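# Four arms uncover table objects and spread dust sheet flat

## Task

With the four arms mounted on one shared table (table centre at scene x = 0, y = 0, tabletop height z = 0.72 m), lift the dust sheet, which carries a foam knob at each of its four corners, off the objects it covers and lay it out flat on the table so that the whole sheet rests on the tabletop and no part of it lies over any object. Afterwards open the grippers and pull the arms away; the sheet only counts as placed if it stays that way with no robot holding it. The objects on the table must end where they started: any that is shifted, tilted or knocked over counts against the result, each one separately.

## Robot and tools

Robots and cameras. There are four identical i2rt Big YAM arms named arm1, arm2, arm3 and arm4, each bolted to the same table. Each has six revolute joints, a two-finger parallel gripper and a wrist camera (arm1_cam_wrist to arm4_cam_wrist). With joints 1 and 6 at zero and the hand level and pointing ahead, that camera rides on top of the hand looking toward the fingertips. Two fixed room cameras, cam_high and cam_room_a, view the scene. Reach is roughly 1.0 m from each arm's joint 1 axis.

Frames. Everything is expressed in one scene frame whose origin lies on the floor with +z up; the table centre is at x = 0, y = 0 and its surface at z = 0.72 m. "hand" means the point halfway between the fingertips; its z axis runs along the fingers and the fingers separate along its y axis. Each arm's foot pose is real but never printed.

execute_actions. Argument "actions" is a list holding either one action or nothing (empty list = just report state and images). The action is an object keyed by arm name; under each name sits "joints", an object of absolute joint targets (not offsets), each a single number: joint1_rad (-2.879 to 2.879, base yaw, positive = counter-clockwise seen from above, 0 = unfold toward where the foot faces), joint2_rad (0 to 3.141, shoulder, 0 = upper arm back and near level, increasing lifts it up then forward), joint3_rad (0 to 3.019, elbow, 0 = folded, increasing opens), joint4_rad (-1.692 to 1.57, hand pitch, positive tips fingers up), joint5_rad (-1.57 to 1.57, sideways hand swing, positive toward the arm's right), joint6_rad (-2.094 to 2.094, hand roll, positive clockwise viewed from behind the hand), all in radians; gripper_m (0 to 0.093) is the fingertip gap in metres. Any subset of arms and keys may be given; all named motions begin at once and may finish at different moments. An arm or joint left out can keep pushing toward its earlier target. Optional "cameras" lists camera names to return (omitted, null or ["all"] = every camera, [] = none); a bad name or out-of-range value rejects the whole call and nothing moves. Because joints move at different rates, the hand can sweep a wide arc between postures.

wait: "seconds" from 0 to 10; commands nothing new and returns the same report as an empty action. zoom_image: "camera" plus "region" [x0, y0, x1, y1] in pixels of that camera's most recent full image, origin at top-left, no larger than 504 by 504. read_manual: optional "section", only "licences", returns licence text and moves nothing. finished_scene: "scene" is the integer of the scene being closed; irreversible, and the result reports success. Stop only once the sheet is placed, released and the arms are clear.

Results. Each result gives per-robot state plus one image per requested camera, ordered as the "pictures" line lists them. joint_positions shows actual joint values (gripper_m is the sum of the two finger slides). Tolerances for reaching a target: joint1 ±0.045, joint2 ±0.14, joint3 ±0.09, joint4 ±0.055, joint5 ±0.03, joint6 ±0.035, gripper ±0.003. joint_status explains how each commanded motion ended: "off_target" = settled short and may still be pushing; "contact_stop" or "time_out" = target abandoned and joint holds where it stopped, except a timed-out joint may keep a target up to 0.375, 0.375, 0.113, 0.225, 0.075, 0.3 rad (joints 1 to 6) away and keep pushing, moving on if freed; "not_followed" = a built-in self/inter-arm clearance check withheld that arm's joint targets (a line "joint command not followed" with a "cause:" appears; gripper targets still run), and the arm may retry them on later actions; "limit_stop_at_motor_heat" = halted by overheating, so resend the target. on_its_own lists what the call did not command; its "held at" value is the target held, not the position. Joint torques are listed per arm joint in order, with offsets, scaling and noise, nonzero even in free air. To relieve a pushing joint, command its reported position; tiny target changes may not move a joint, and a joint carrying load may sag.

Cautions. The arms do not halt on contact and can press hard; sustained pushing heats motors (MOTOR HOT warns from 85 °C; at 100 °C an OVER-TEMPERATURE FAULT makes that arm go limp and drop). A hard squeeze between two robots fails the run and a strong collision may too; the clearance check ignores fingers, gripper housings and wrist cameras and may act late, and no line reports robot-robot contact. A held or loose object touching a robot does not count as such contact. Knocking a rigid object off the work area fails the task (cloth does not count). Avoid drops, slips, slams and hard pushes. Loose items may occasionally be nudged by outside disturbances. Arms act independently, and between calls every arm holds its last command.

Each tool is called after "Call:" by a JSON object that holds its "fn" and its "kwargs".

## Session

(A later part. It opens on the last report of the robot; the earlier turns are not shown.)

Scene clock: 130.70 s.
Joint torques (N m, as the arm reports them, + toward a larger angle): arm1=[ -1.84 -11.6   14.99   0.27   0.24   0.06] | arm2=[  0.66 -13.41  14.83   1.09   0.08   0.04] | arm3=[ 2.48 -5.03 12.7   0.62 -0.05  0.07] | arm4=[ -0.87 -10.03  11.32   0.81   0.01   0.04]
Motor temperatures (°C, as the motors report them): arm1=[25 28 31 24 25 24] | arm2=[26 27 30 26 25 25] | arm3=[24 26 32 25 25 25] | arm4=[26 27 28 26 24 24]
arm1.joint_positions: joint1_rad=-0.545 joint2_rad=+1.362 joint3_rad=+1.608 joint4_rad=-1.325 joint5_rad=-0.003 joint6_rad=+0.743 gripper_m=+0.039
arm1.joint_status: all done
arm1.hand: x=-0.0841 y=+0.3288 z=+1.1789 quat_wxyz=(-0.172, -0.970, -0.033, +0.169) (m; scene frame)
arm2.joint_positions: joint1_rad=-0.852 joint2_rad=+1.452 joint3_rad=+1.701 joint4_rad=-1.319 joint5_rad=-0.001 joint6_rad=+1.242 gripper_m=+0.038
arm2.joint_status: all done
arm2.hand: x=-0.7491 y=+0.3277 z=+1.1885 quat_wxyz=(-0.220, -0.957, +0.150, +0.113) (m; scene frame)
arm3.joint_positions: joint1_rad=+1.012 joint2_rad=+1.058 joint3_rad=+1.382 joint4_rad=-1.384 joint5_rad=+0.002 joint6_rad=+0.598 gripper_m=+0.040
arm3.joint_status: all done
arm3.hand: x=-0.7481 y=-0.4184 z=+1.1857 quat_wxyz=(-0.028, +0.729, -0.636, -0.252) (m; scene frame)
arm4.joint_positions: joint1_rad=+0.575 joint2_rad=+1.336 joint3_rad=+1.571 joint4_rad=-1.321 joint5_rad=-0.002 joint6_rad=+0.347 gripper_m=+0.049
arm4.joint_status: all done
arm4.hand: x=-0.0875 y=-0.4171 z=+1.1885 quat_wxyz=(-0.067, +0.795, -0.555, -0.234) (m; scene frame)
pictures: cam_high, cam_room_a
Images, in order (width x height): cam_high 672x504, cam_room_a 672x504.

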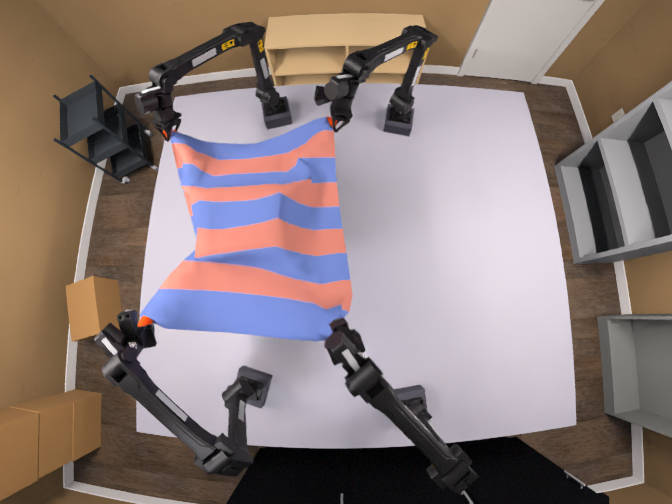

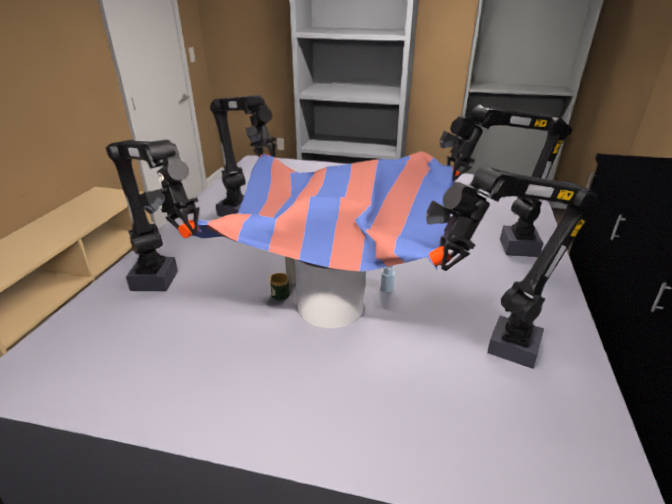

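Call:
{"fn": "execute_actions", "kwargs": {"actions": [{"arm1":{"joints":{"joint1_rad":0.09,"joint2_rad":0.855,"joint3_rad":1.33,"joint4_rad":-1.49}},"arm2":{"joints":{"joint1_rad":-0.318,"joint2_rad":1.02,"joint3_rad":1.41,"joint4_rad":-1.415,"joint6_rad":1.9}},"arm3":{"joints":{"joint1_rad":0.173,"joint2_rad":0.735,"joint3_rad":1.29,"joint4_rad":-1.57}},"arm4":{"joints":{"joint1_rad":-0.112,"joint2_rad":0.955,"joint3_rad":1.37,"joint4_rad":-1.44,"joint6_rad":-0.6}}}], "cameras": ["cam_high","cam_room_a"]}}

Scene clock: 146.33 s.
Joint torques (N m, as the arm reports them, + toward a larger angle): arm1=[ 0.44 -2.23  9.5   0.28  0.19  0.05] | arm2=[ 0.62 -4.   10.66  1.28  0.15  0.08] | arm3=[ 2.21 -1.52  9.84  0.71 -0.03  0.05] | arm4=[-1.67 -5.22  7.31  1.06 -0.01 -0.06]
Motor temperatures (°C, as the motors report them): arm1=[25 28 33 24 25 24] | arm2=[26 27 31 26 25 25] | arm3=[24 25 33 25 25 25] | arm4=[26 26 30 26 24 24]
arm1.joint_positions: joint1_rad=+0.078 joint2_rad=+0.851 joint3_rad=+1.341 joint4_rad=-1.477 joint5_rad=-0.002 joint6_rad=+0.743 gripper_m=+0.039
arm1.joint_status: all done
arm1.hand: x=+0.2172 y=+0.3953 z=+1.2241 quat_wxyz=(-0.256, -0.901, -0.324, +0.129) (m; scene frame)
arm2.joint_positions: joint1_rad=-0.318 joint2_rad=+1.011 joint3_rad=+1.415 joint4_rad=-1.400 joint5_rad=-0.004 joint6_rad=+1.886 gripper_m=+0.038
arm2.joint_status: all done
arm2.hand: x=-0.4692 y=+0.3937 z=+1.2275 quat_wxyz=(-0.282, -0.938, +0.200, -0.033) (m; scene frame)
arm3.joint_positions: joint1_rad=+0.176 joint2_rad=+0.735 joint3_rad=+1.277 joint4_rad=-1.559 joint5_rad=+0.002 joint6_rad=+0.598 gripper_m=+0.036
arm3.joint_status: all done
arm3.on_its_own: gripper_m moved -0.004 toward your old target +0.020
arm3.hand: x=-0.4700 y=-0.4570 z=+1.2057 quat_wxyz=(-0.137, +0.406, -0.872, -0.234) (m; scene frame)
arm4.joint_positions: joint1_rad=-0.100 joint2_rad=+0.965 joint3_rad=+1.376 joint4_rad=-1.422 joint5_rad=-0.003 joint6_rad=-0.587 gripper_m=+0.049
arm4.joint_status: all done
arm4.hand: x=+0.2164 y=-0.4480 z=+1.2279 quat_wxyz=(-0.246, +0.851, -0.444, -0.135) (m; scene frame)
pictures: cam_high, cam_room_a
Images, in order (width x height): cam_high 672x504, cam_room_a 672x504.

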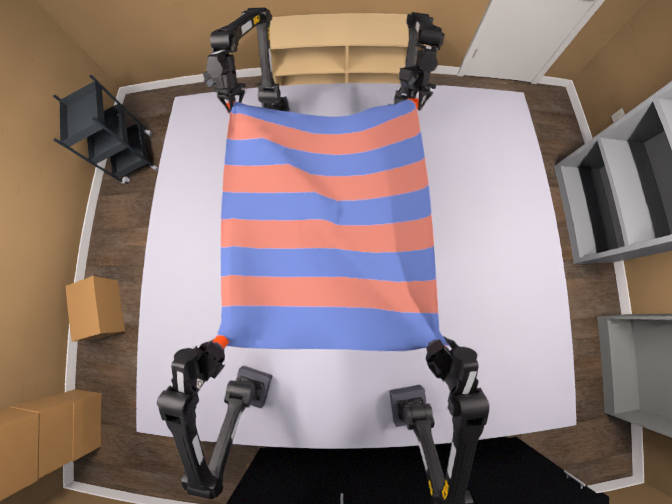

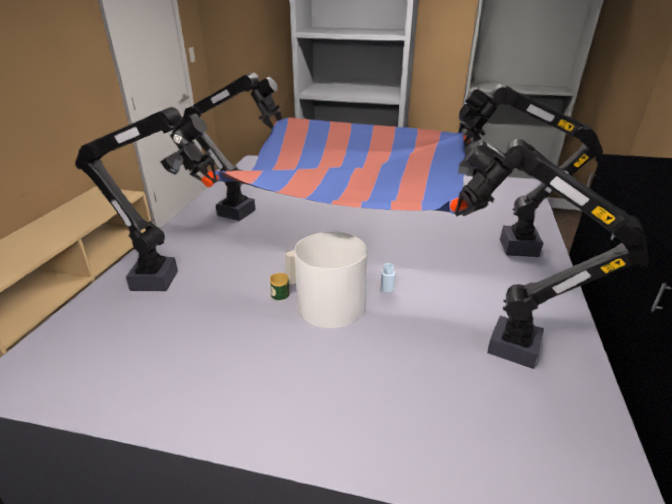

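Call:
{"fn": "execute_actions", "kwargs": {"actions": [{"arm1":{"joints":{"joint1_rad":1.194,"joint2_rad":1.41,"joint3_rad":1.17,"joint4_rad":-0.81,"joint6_rad":1.77}},"arm2":{"joints":{"joint1_rad":0.644,"joint2_rad":1.475,"joint3_rad":1.235,"joint4_rad":-0.81,"joint6_rad":2.05}},"arm3":{"joints":{"joint1_rad":-0.831,"joint2_rad":1.435,"joint3_rad":1.2,"joint4_rad":-0.81,"joint6_rad":-0.3}},"arm4":{"joints":{"joint1_rad":-1.072,"joint2_rad":1.545,"joint3_rad":1.31,"joint4_rad":-0.82,"joint6_rad":-1.74}}}], "cameras": ["cam_high"]}}

Call:
{"fn": "execute_actions", "kwargs": {"actions": [{"arm1":{"joints":{"joint2_rad":1.97,"joint3_rad":1.28,"joint4_rad":-0.87}},"arm2":{"joints":{"joint2_rad":2.02,"joint3_rad":1.36,"joint4_rad":-0.9}},"arm3":{"joints":{"joint2_rad":1.98,"joint3_rad":1.31,"joint4_rad":-0.88}},"arm4":{"joints":{"joint2_rad":2.075,"joint3_rad":1.47,"joint4_rad":-0.95}}}], "cameras": ["cam_high","cam_room_a"]}}

Scene clock: 175.37 s.
Joint torques (N m, as the arm reports them, + toward a larger angle): arm1=[ -0.19 -12.72  10.49   1.05   0.13   0.07] | arm2=[  1.21 -16.46  11.75   1.77  -0.21  -0.04] | arm3=[  1.94 -13.14  10.33   1.54   0.16   0.12] | arm4=[ -1.36 -14.4    8.4    2.44   0.07  -0.03]
Motor temperatures (°C, as the motors report them): arm1=[25 27 31 24 25 24] | arm2=[26 26 30 26 25 25] | arm3=[24 25 32 25 25 25] | arm4=[26 26 29 26 24 24]
arm1.joint_positions: joint1_rad=+1.187 joint2_rad=+1.428 joint3_rad=+1.175 joint4_rad=-0.827 joint5_rad=-0.001 joint6_rad=+1.761 gripper_m=+0.039
arm1.joint_status: all done
arm1.hand: x=+0.6894 y=+0.3948 z=+0.9958 quat_wxyz=(-0.204, -0.896, -0.369, -0.137) (m; scene frame)
arm2.joint_positions: joint1_rad=+0.638 joint2_rad=+1.494 joint3_rad=+1.231 joint4_rad=-0.809 joint5_rad=+0.007 joint6_rad=+2.050 gripper_m=+0.038
arm2.joint_status: all done
arm2.hand: x=-0.0205 y=+0.3932 z=+0.9954 quat_wxyz=(-0.197, -0.952, -0.178, -0.151) (m; scene frame)
arm3.joint_positions: joint1_rad=-0.825 joint2_rad=+1.450 joint3_rad=+1.190 joint4_rad=-0.823 joint5_rad=-0.005 joint6_rad=-0.304 gripper_m=+0.036
arm3.joint_status: all done
arm3.hand: x=-0.0257 y=-0.4596 z=+0.9796 quat_wxyz=(-0.237, +0.367, -0.899, -0.022) (m; scene frame)
arm4.joint_positions: joint1_rad=-1.066 joint2_rad=+1.565 joint3_rad=+1.302 joint4_rad=-0.845 joint5_rad=-0.007 joint6_rad=-1.730 gripper_m=+0.049
arm4.joint_status: all done
arm4.hand: x=+0.6831 y=-0.4564 z=+0.9950 quat_wxyz=(-0.202, +0.898, -0.373, +0.117) (m; scene frame)
pictures: cam_high
Images, in order (width x height): cam_high 672x504.

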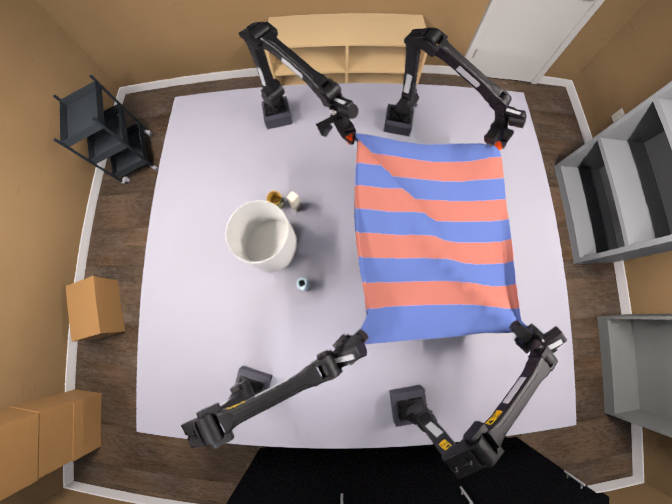

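Scene clock: 176.83 s.
Joint torques (N m, as the arm reports them, + toward a larger angle): arm1=[ -0.09 -18.13   9.45  -0.42   0.06   0.08] | arm2=[  1.21 -21.12   8.93  -0.13  -0.12   0.  ] | arm3=[  2.14 -15.05   7.77   0.08   0.1    0.09] | arm4=[ -1.45 -19.05   7.51   0.21   0.07  -0.07]
Motor temperatures (°C, as the motors report them): arm1=[25 27 31 24 25 24] | arm2=[26 26 30 26 25 25] | arm3=[24 25 32 25 25 25] | arm4=[26 26 29 26 24 24]
arm1.joint_positions: joint1_rad=+1.187 joint2_rad=+1.980 joint3_rad=+1.256 joint4_rad=-0.859 joint5_rad=-0.001 joint6_rad=+1.762 gripper_m=+0.039
arm1.joint_status: all done
arm1.hand: x=+0.6888 y=+0.3965 z=+0.7450 quat_wxyz=(+0.004, -0.925, -0.381, +0.000) (m; scene frame)
arm2.joint_positions: joint1_rad=+0.638 joint2_rad=+2.024 joint3_rad=+1.355 joint4_rad=-0.877 joint5_rad=+0.005 joint6_rad=+2.051 gripper_m=+0.038
arm2.joint_status: all done
arm2.hand: x=-0.0143 y=+0.3886 z=+0.7559 quat_wxyz=(-0.012, -0.983, -0.185, -0.007) (m; scene frame)
arm3.joint_positions: joint1_rad=-0.825 joint2_rad=+1.969 joint3_rad=+1.299 joint4_rad=-0.875 joint5_rad=-0.003 joint6_rad=-0.305 gripper_m=+0.036
arm3.joint_status: all done
arm3.hand: x=-0.0190 y=-0.4562 z=+0.7509 quat_wxyz=(-0.010, +0.378, -0.926, -0.003) (m; scene frame)
arm4.joint_positions: joint1_rad=-1.064 joint2_rad=+2.093 joint3_rad=+1.445 joint4_rad=-0.941 joint5_rad=-0.007 joint6_rad=-1.730 gripper_m=+0.049
arm4.joint_status: all done
arm4.hand: x=+0.6861 y=-0.4506 z=+0.7536 quat_wxyz=(+0.000, +0.924, -0.382, -0.008) (m; scene frame)
pictures: cam_high, cam_room_a
Images, in order (width x height): cam_high 672x504, cam_room_a 672x504.

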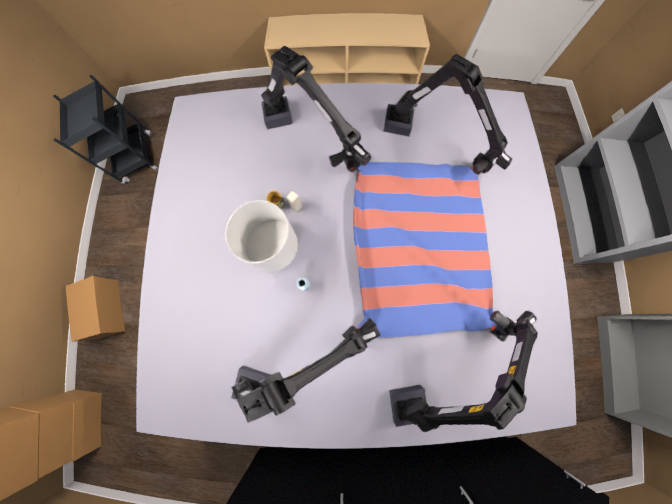

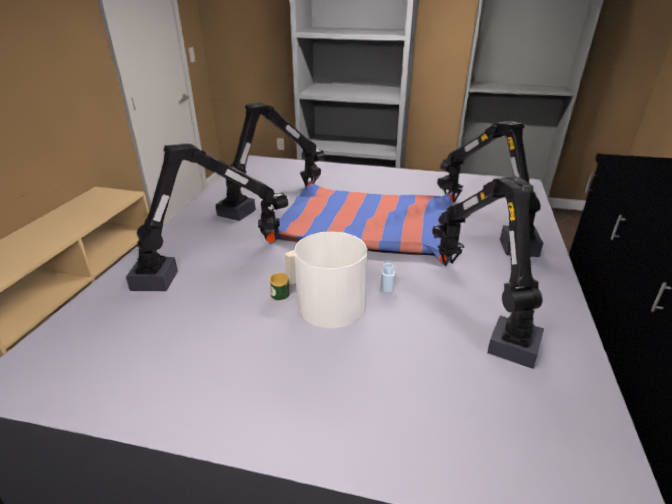

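Call:
{"fn": "execute_actions", "kwargs": {"actions": [{"arm1":{"joints":{"joint1_rad":1.24}},"arm2":{"joints":{"joint2_rad":2.04,"joint4_rad":-1.07}},"arm3":{"joints":{"joint4_rad":-1.03}},"arm4":{"joints":{"joint1_rad":-1.12}}}], "cameras": []}}

Call:
{"fn": "execute_actions", "kwargs": {"actions": [{"arm1":{"joints":{"gripper_m":0.093}},"arm2":{"joints":{"gripper_m":0.093}},"arm3":{"joints":{"gripper_m":0.093}},"arm4":{"joints":{"gripper_m":0.093}}}], "cameras": []}}

Call:
{"fn": "execute_actions", "kwargs": {"actions": [{"arm1":{"joints":{"joint2_rad":1.0}},"arm2":{"joints":{"joint2_rad":1.0}},"arm3":{"joints":{"joint2_rad":1.0}},"arm4":{"joints":{"joint2_rad":1.0}}}], "cameras": ["cam_high","cam_room_a"]}}

Call:
{"fn": "zoom_image", "kwargs": {"camera": "cam_high", "region": [300, 130, 560, 370]}}

Scene clock: 188.40 s.
Joint torques (N m, as the arm reports them, + toward a larger angle): arm1=[ -0.26 -18.13   9.6   -0.61   0.13   0.11] | arm2=[  1.57 -19.05   7.82  -2.08  -0.34  -0.22] | arm3=[  1.23 -15.06   7.7   -0.99   0.23   0.16] | arm4=[ -3.24 -18.96   7.56   0.2    0.27  -0.06]
Motor temperatures (°C, as the motors report them): arm1=[25 29 31 24 25 24] | arm2=[26 27 29 26 25 25] | arm3=[24 26 31 25 25 25] | arm4=[26 27 29 26 24 24]
arm1.joint_positions: joint1_rad=+1.232 joint2_rad=+1.980 joint3_rad=+1.256 joint4_rad=-0.859 joint5_rad=+0.000 joint6_rad=+1.762 gripper_m=+0.039
arm1.joint_status: all done
arm1.hand: x=+0.7013 y=+0.4157 z=+0.7451 quat_wxyz=(+0.004, -0.916, -0.401, +0.000) (m; scene frame)
arm2.joint_positions: joint1_rad=+0.633 joint2_rad=+2.024 joint3_rad=+1.367 joint4_rad=-1.010 joint5_rad=+0.011 joint6_rad=+2.073 gripper_m=+0.038
arm2.joint_status: joint4_rad time_out (moved -0.132 of -0.193); the others done
arm2.on_its_own: joint4_rad reads -1.010 and still pushes toward -1.070 since a time_out
arm2.hand: x=-0.0368 y=+0.4031 z=+0.7607 quat_wxyz=(+0.033, -0.984, -0.171, +0.033) (m; scene frame)
arm3.joint_positions: joint1_rad=-0.820 joint2_rad=+1.969 joint3_rad=+1.299 joint4_rad=-1.004 joint5_rad=-0.006 joint6_rad=-0.312 gripper_m=+0.036
arm3.joint_status: all done
arm3.hand: x=-0.0488 y=-0.4676 z=+0.7523 quat_wxyz=(+0.055, +0.383, -0.922, +0.001) (m; scene frame)
arm4.joint_positions: joint1_rad=-1.084 joint2_rad=+2.093 joint3_rad=+1.445 joint4_rad=-0.941 joint5_rad=-0.013 joint6_rad=-1.732 gripper_m=+0.049
arm4.joint_status: all done
arm4.hand: x=+0.6919 y=-0.4588 z=+0.7535 quat_wxyz=(-0.002, +0.921, -0.390, -0.011) (m; scene frame)
pictures: none
No camera images: the call's "cameras" was empty. Leave "cameras" out to get every camera's image.

not run: a stop came earlier in this reply.

not run: a stop came earlier in this reply.

Region (300, 130, 560, 370) of cam_high's 672x504 image, scaled by 1.938, with more detail than that image has; it fills the top 465 rows of this view, and the rest is white.

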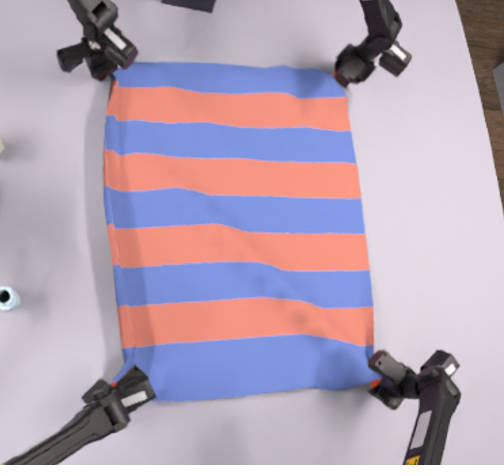

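Taut now.

Call:
{"fn": "execute_actions", "kwargs": {"actions": [{"arm1":{"joints":{"gripper_m":0.093}},"arm2":{"joints":{"gripper_m":0.093,"joint4_rad":-1.0}},"arm3":{"joints":{"gripper_m":0.093}},"arm4":{"joints":{"gripper_m":0.093,"joint1_rad":-1.084}}}], "cameras": []}}

Call:
{"fn": "execute_actions", "kwargs": {"actions": [{"arm1":{"joints":{"joint2_rad":1.0}},"arm2":{"joints":{"joint2_rad":1.0}},"arm3":{"joints":{"joint2_rad":1.0}},"arm4":{"joints":{"joint2_rad":1.0}}}], "cameras": ["cam_high","cam_room_a"]}}

Call:
{"fn": "zoom_image", "kwargs": {"camera": "cam_high", "region": [300, 130, 560, 370]}}

Scene clock: 197.23 s.
Joint torques (N m, as the arm reports them, + toward a larger angle): arm1=[ -0.14 -16.87   9.25  -0.44   0.14   0.1 ] | arm2=[  1.45 -19.09   7.91   1.02  -0.07  -0.12] | arm3=[  1.43 -15.54   7.75  -0.48   0.08   0.12] | arm4=[ -1.16 -18.69   7.54   0.19  -0.09  -0.06]
Motor temperatures (°C, as the motors report them): arm1=[25 29 31 24 25 24] | arm2=[26 28 29 26 25 25] | arm3=[24 27 31 25 25 25] | arm4=[26 27 29 26 24 24]
arm1.joint_positions: joint1_rad=+1.232 joint2_rad=+1.980 joint3_rad=+1.256 joint4_rad=-0.859 joint5_rad=+0.000 joint6_rad=+1.762 gripper_m=+0.093
arm1.joint_status: all done
arm1.hand: x=+0.7013 y=+0.4157 z=+0.7451 quat_wxyz=(+0.004, -0.916, -0.401, +0.000) (m; scene frame)
arm2.joint_positions: joint1_rad=+0.635 joint2_rad=+2.024 joint3_rad=+1.366 joint4_rad=-1.010 joint5_rad=+0.003 joint6_rad=+2.065 gripper_m=+0.093
arm2.joint_status: all done
arm2.hand: x=-0.0358 y=+0.4053 z=+0.7603 quat_wxyz=(+0.036, -0.983, -0.176, +0.030) (m; scene frame)
arm3.joint_positions: joint1_rad=-0.825 joint2_rad=+1.969 joint3_rad=+1.299 joint4_rad=-1.018 joint5_rad=-0.003 joint6_rad=-0.309 gripper_m=+0.093
arm3.joint_status: all done
arm3.hand: x=-0.0501 y=-0.4721 z=+0.7527 quat_wxyz=(+0.061, +0.379, -0.923, +0.003) (m; scene frame)
arm4.joint_positions: joint1_rad=-1.082 joint2_rad=+2.093 joint3_rad=+1.445 joint4_rad=-0.941 joint5_rad=-0.003 joint6_rad=-1.732 gripper_m=+0.093
arm4.joint_status: all done
arm4.hand: x=+0.6925 y=-0.4596 z=+0.7535 quat_wxyz=(+0.001, +0.921, -0.390, -0.006) (m; scene frame)
pictures: none
No camera images: the call's "cameras" was empty. Leave "cameras" out to get every camera's image.

Scene clock: 199.00 s.
Joint torques (N m, as the arm reports them, + toward a larger angle): arm1=[ 0.62 -4.69 13.35  0.87  0.07  0.06] | arm2=[ 1.46 -3.64 12.41  2.86 -0.09 -0.19] | arm3=[ 1.77 -5.84 10.8   0.98  0.07  0.15] | arm4=[-1.14 -4.97  9.65  1.93 -0.04  0.03]
Motor temperatures (°C, as the motors report them): arm1=[25 29 31 24 25 24] | arm2=[26 28 29 26 25 25] | arm3=[24 27 31 25 25 25] | arm4=[26 27 29 26 24 24]
arm1.joint_positions: joint1_rad=+1.232 joint2_rad=+0.981 joint3_rad=+1.256 joint4_rad=-0.860 joint5_rad=+0.000 joint6_rad=+1.762 gripper_m=+0.093
arm1.joint_status: all done
arm1.hand: x=+0.6318 y=+0.4564 z=+1.2435 quat_wxyz=(-0.391, -0.806, -0.352, -0.272) (m; scene frame)
arm2.joint_positions: joint1_rad=+0.635 joint2_rad=+0.984 joint3_rad=+1.351 joint4_rad=-1.010 joint5_rad=+0.002 joint6_rad=+2.063 gripper_m=+0.093
arm2.joint_status: all done
arm2.hand: x=-0.1155 y=+0.4752 z=+1.2703 quat_wxyz=(-0.352, -0.880, -0.157, -0.278) (m; scene frame)
arm3.joint_positions: joint1_rad=-0.825 joint2_rad=+0.987 joint3_rad=+1.298 joint4_rad=-1.018 joint5_rad=-0.003 joint6_rad=-0.308 gripper_m=+0.093
arm3.joint_status: all done
arm3.hand: x=-0.1202 y=-0.5081 z=+1.2219 quat_wxyz=(-0.414, +0.346, -0.841, -0.035) (m; scene frame)
arm4.joint_positions: joint1_rad=-1.082 joint2_rad=+0.997 joint3_rad=+1.445 joint4_rad=-0.941 joint5_rad=-0.003 joint6_rad=-1.732 gripper_m=+0.093
arm4.joint_status: all done
arm4.hand: x=+0.5791 y=-0.5436 z=+1.3385 quat_wxyz=(-0.440, +0.788, -0.334, +0.272) (m; scene frame)
pictures: cam_high, cam_room_a
Images, in order (width x height): cam_high 672x504, cam_room_a 672x504.

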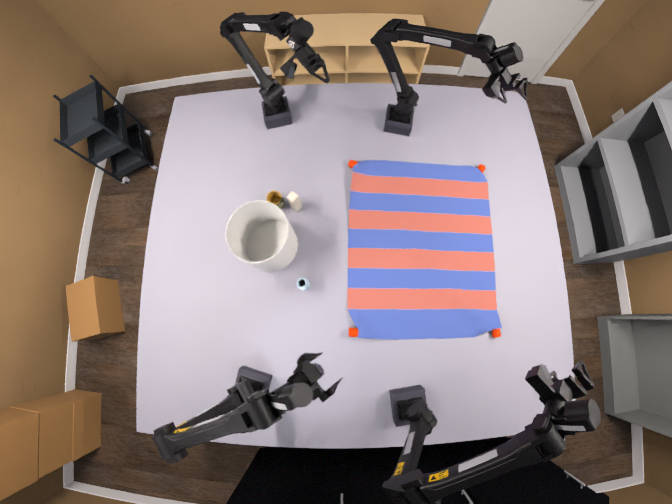

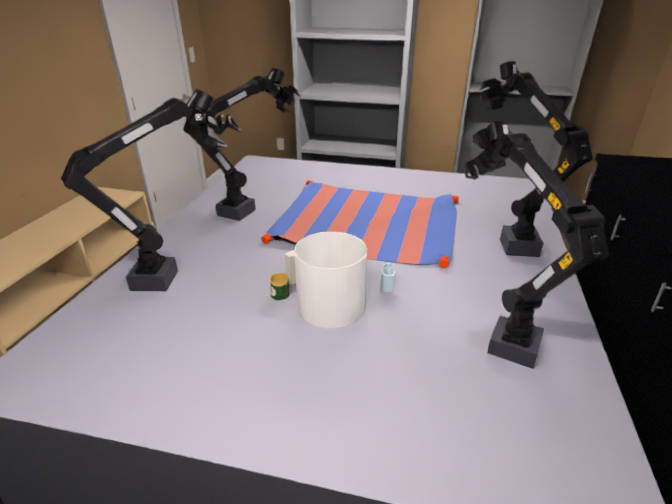

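Region (300, 130, 560, 370) of cam_high's 672x504 image, scaled by 1.938, with more detail than that image has; it fills the top 465 rows of this view, and the rest is white.

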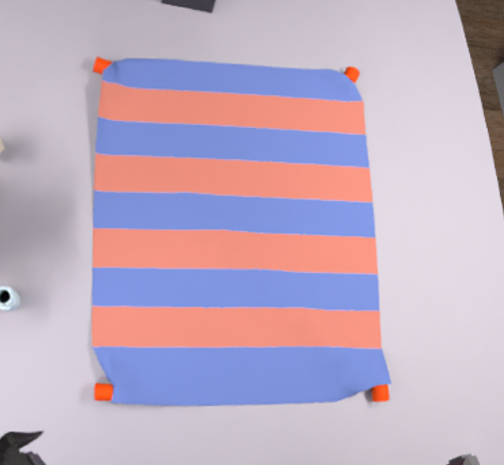

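Call:
{"fn": "finished_scene", "kwargs": {"scene": 1}}

The scene is finished: the task was done.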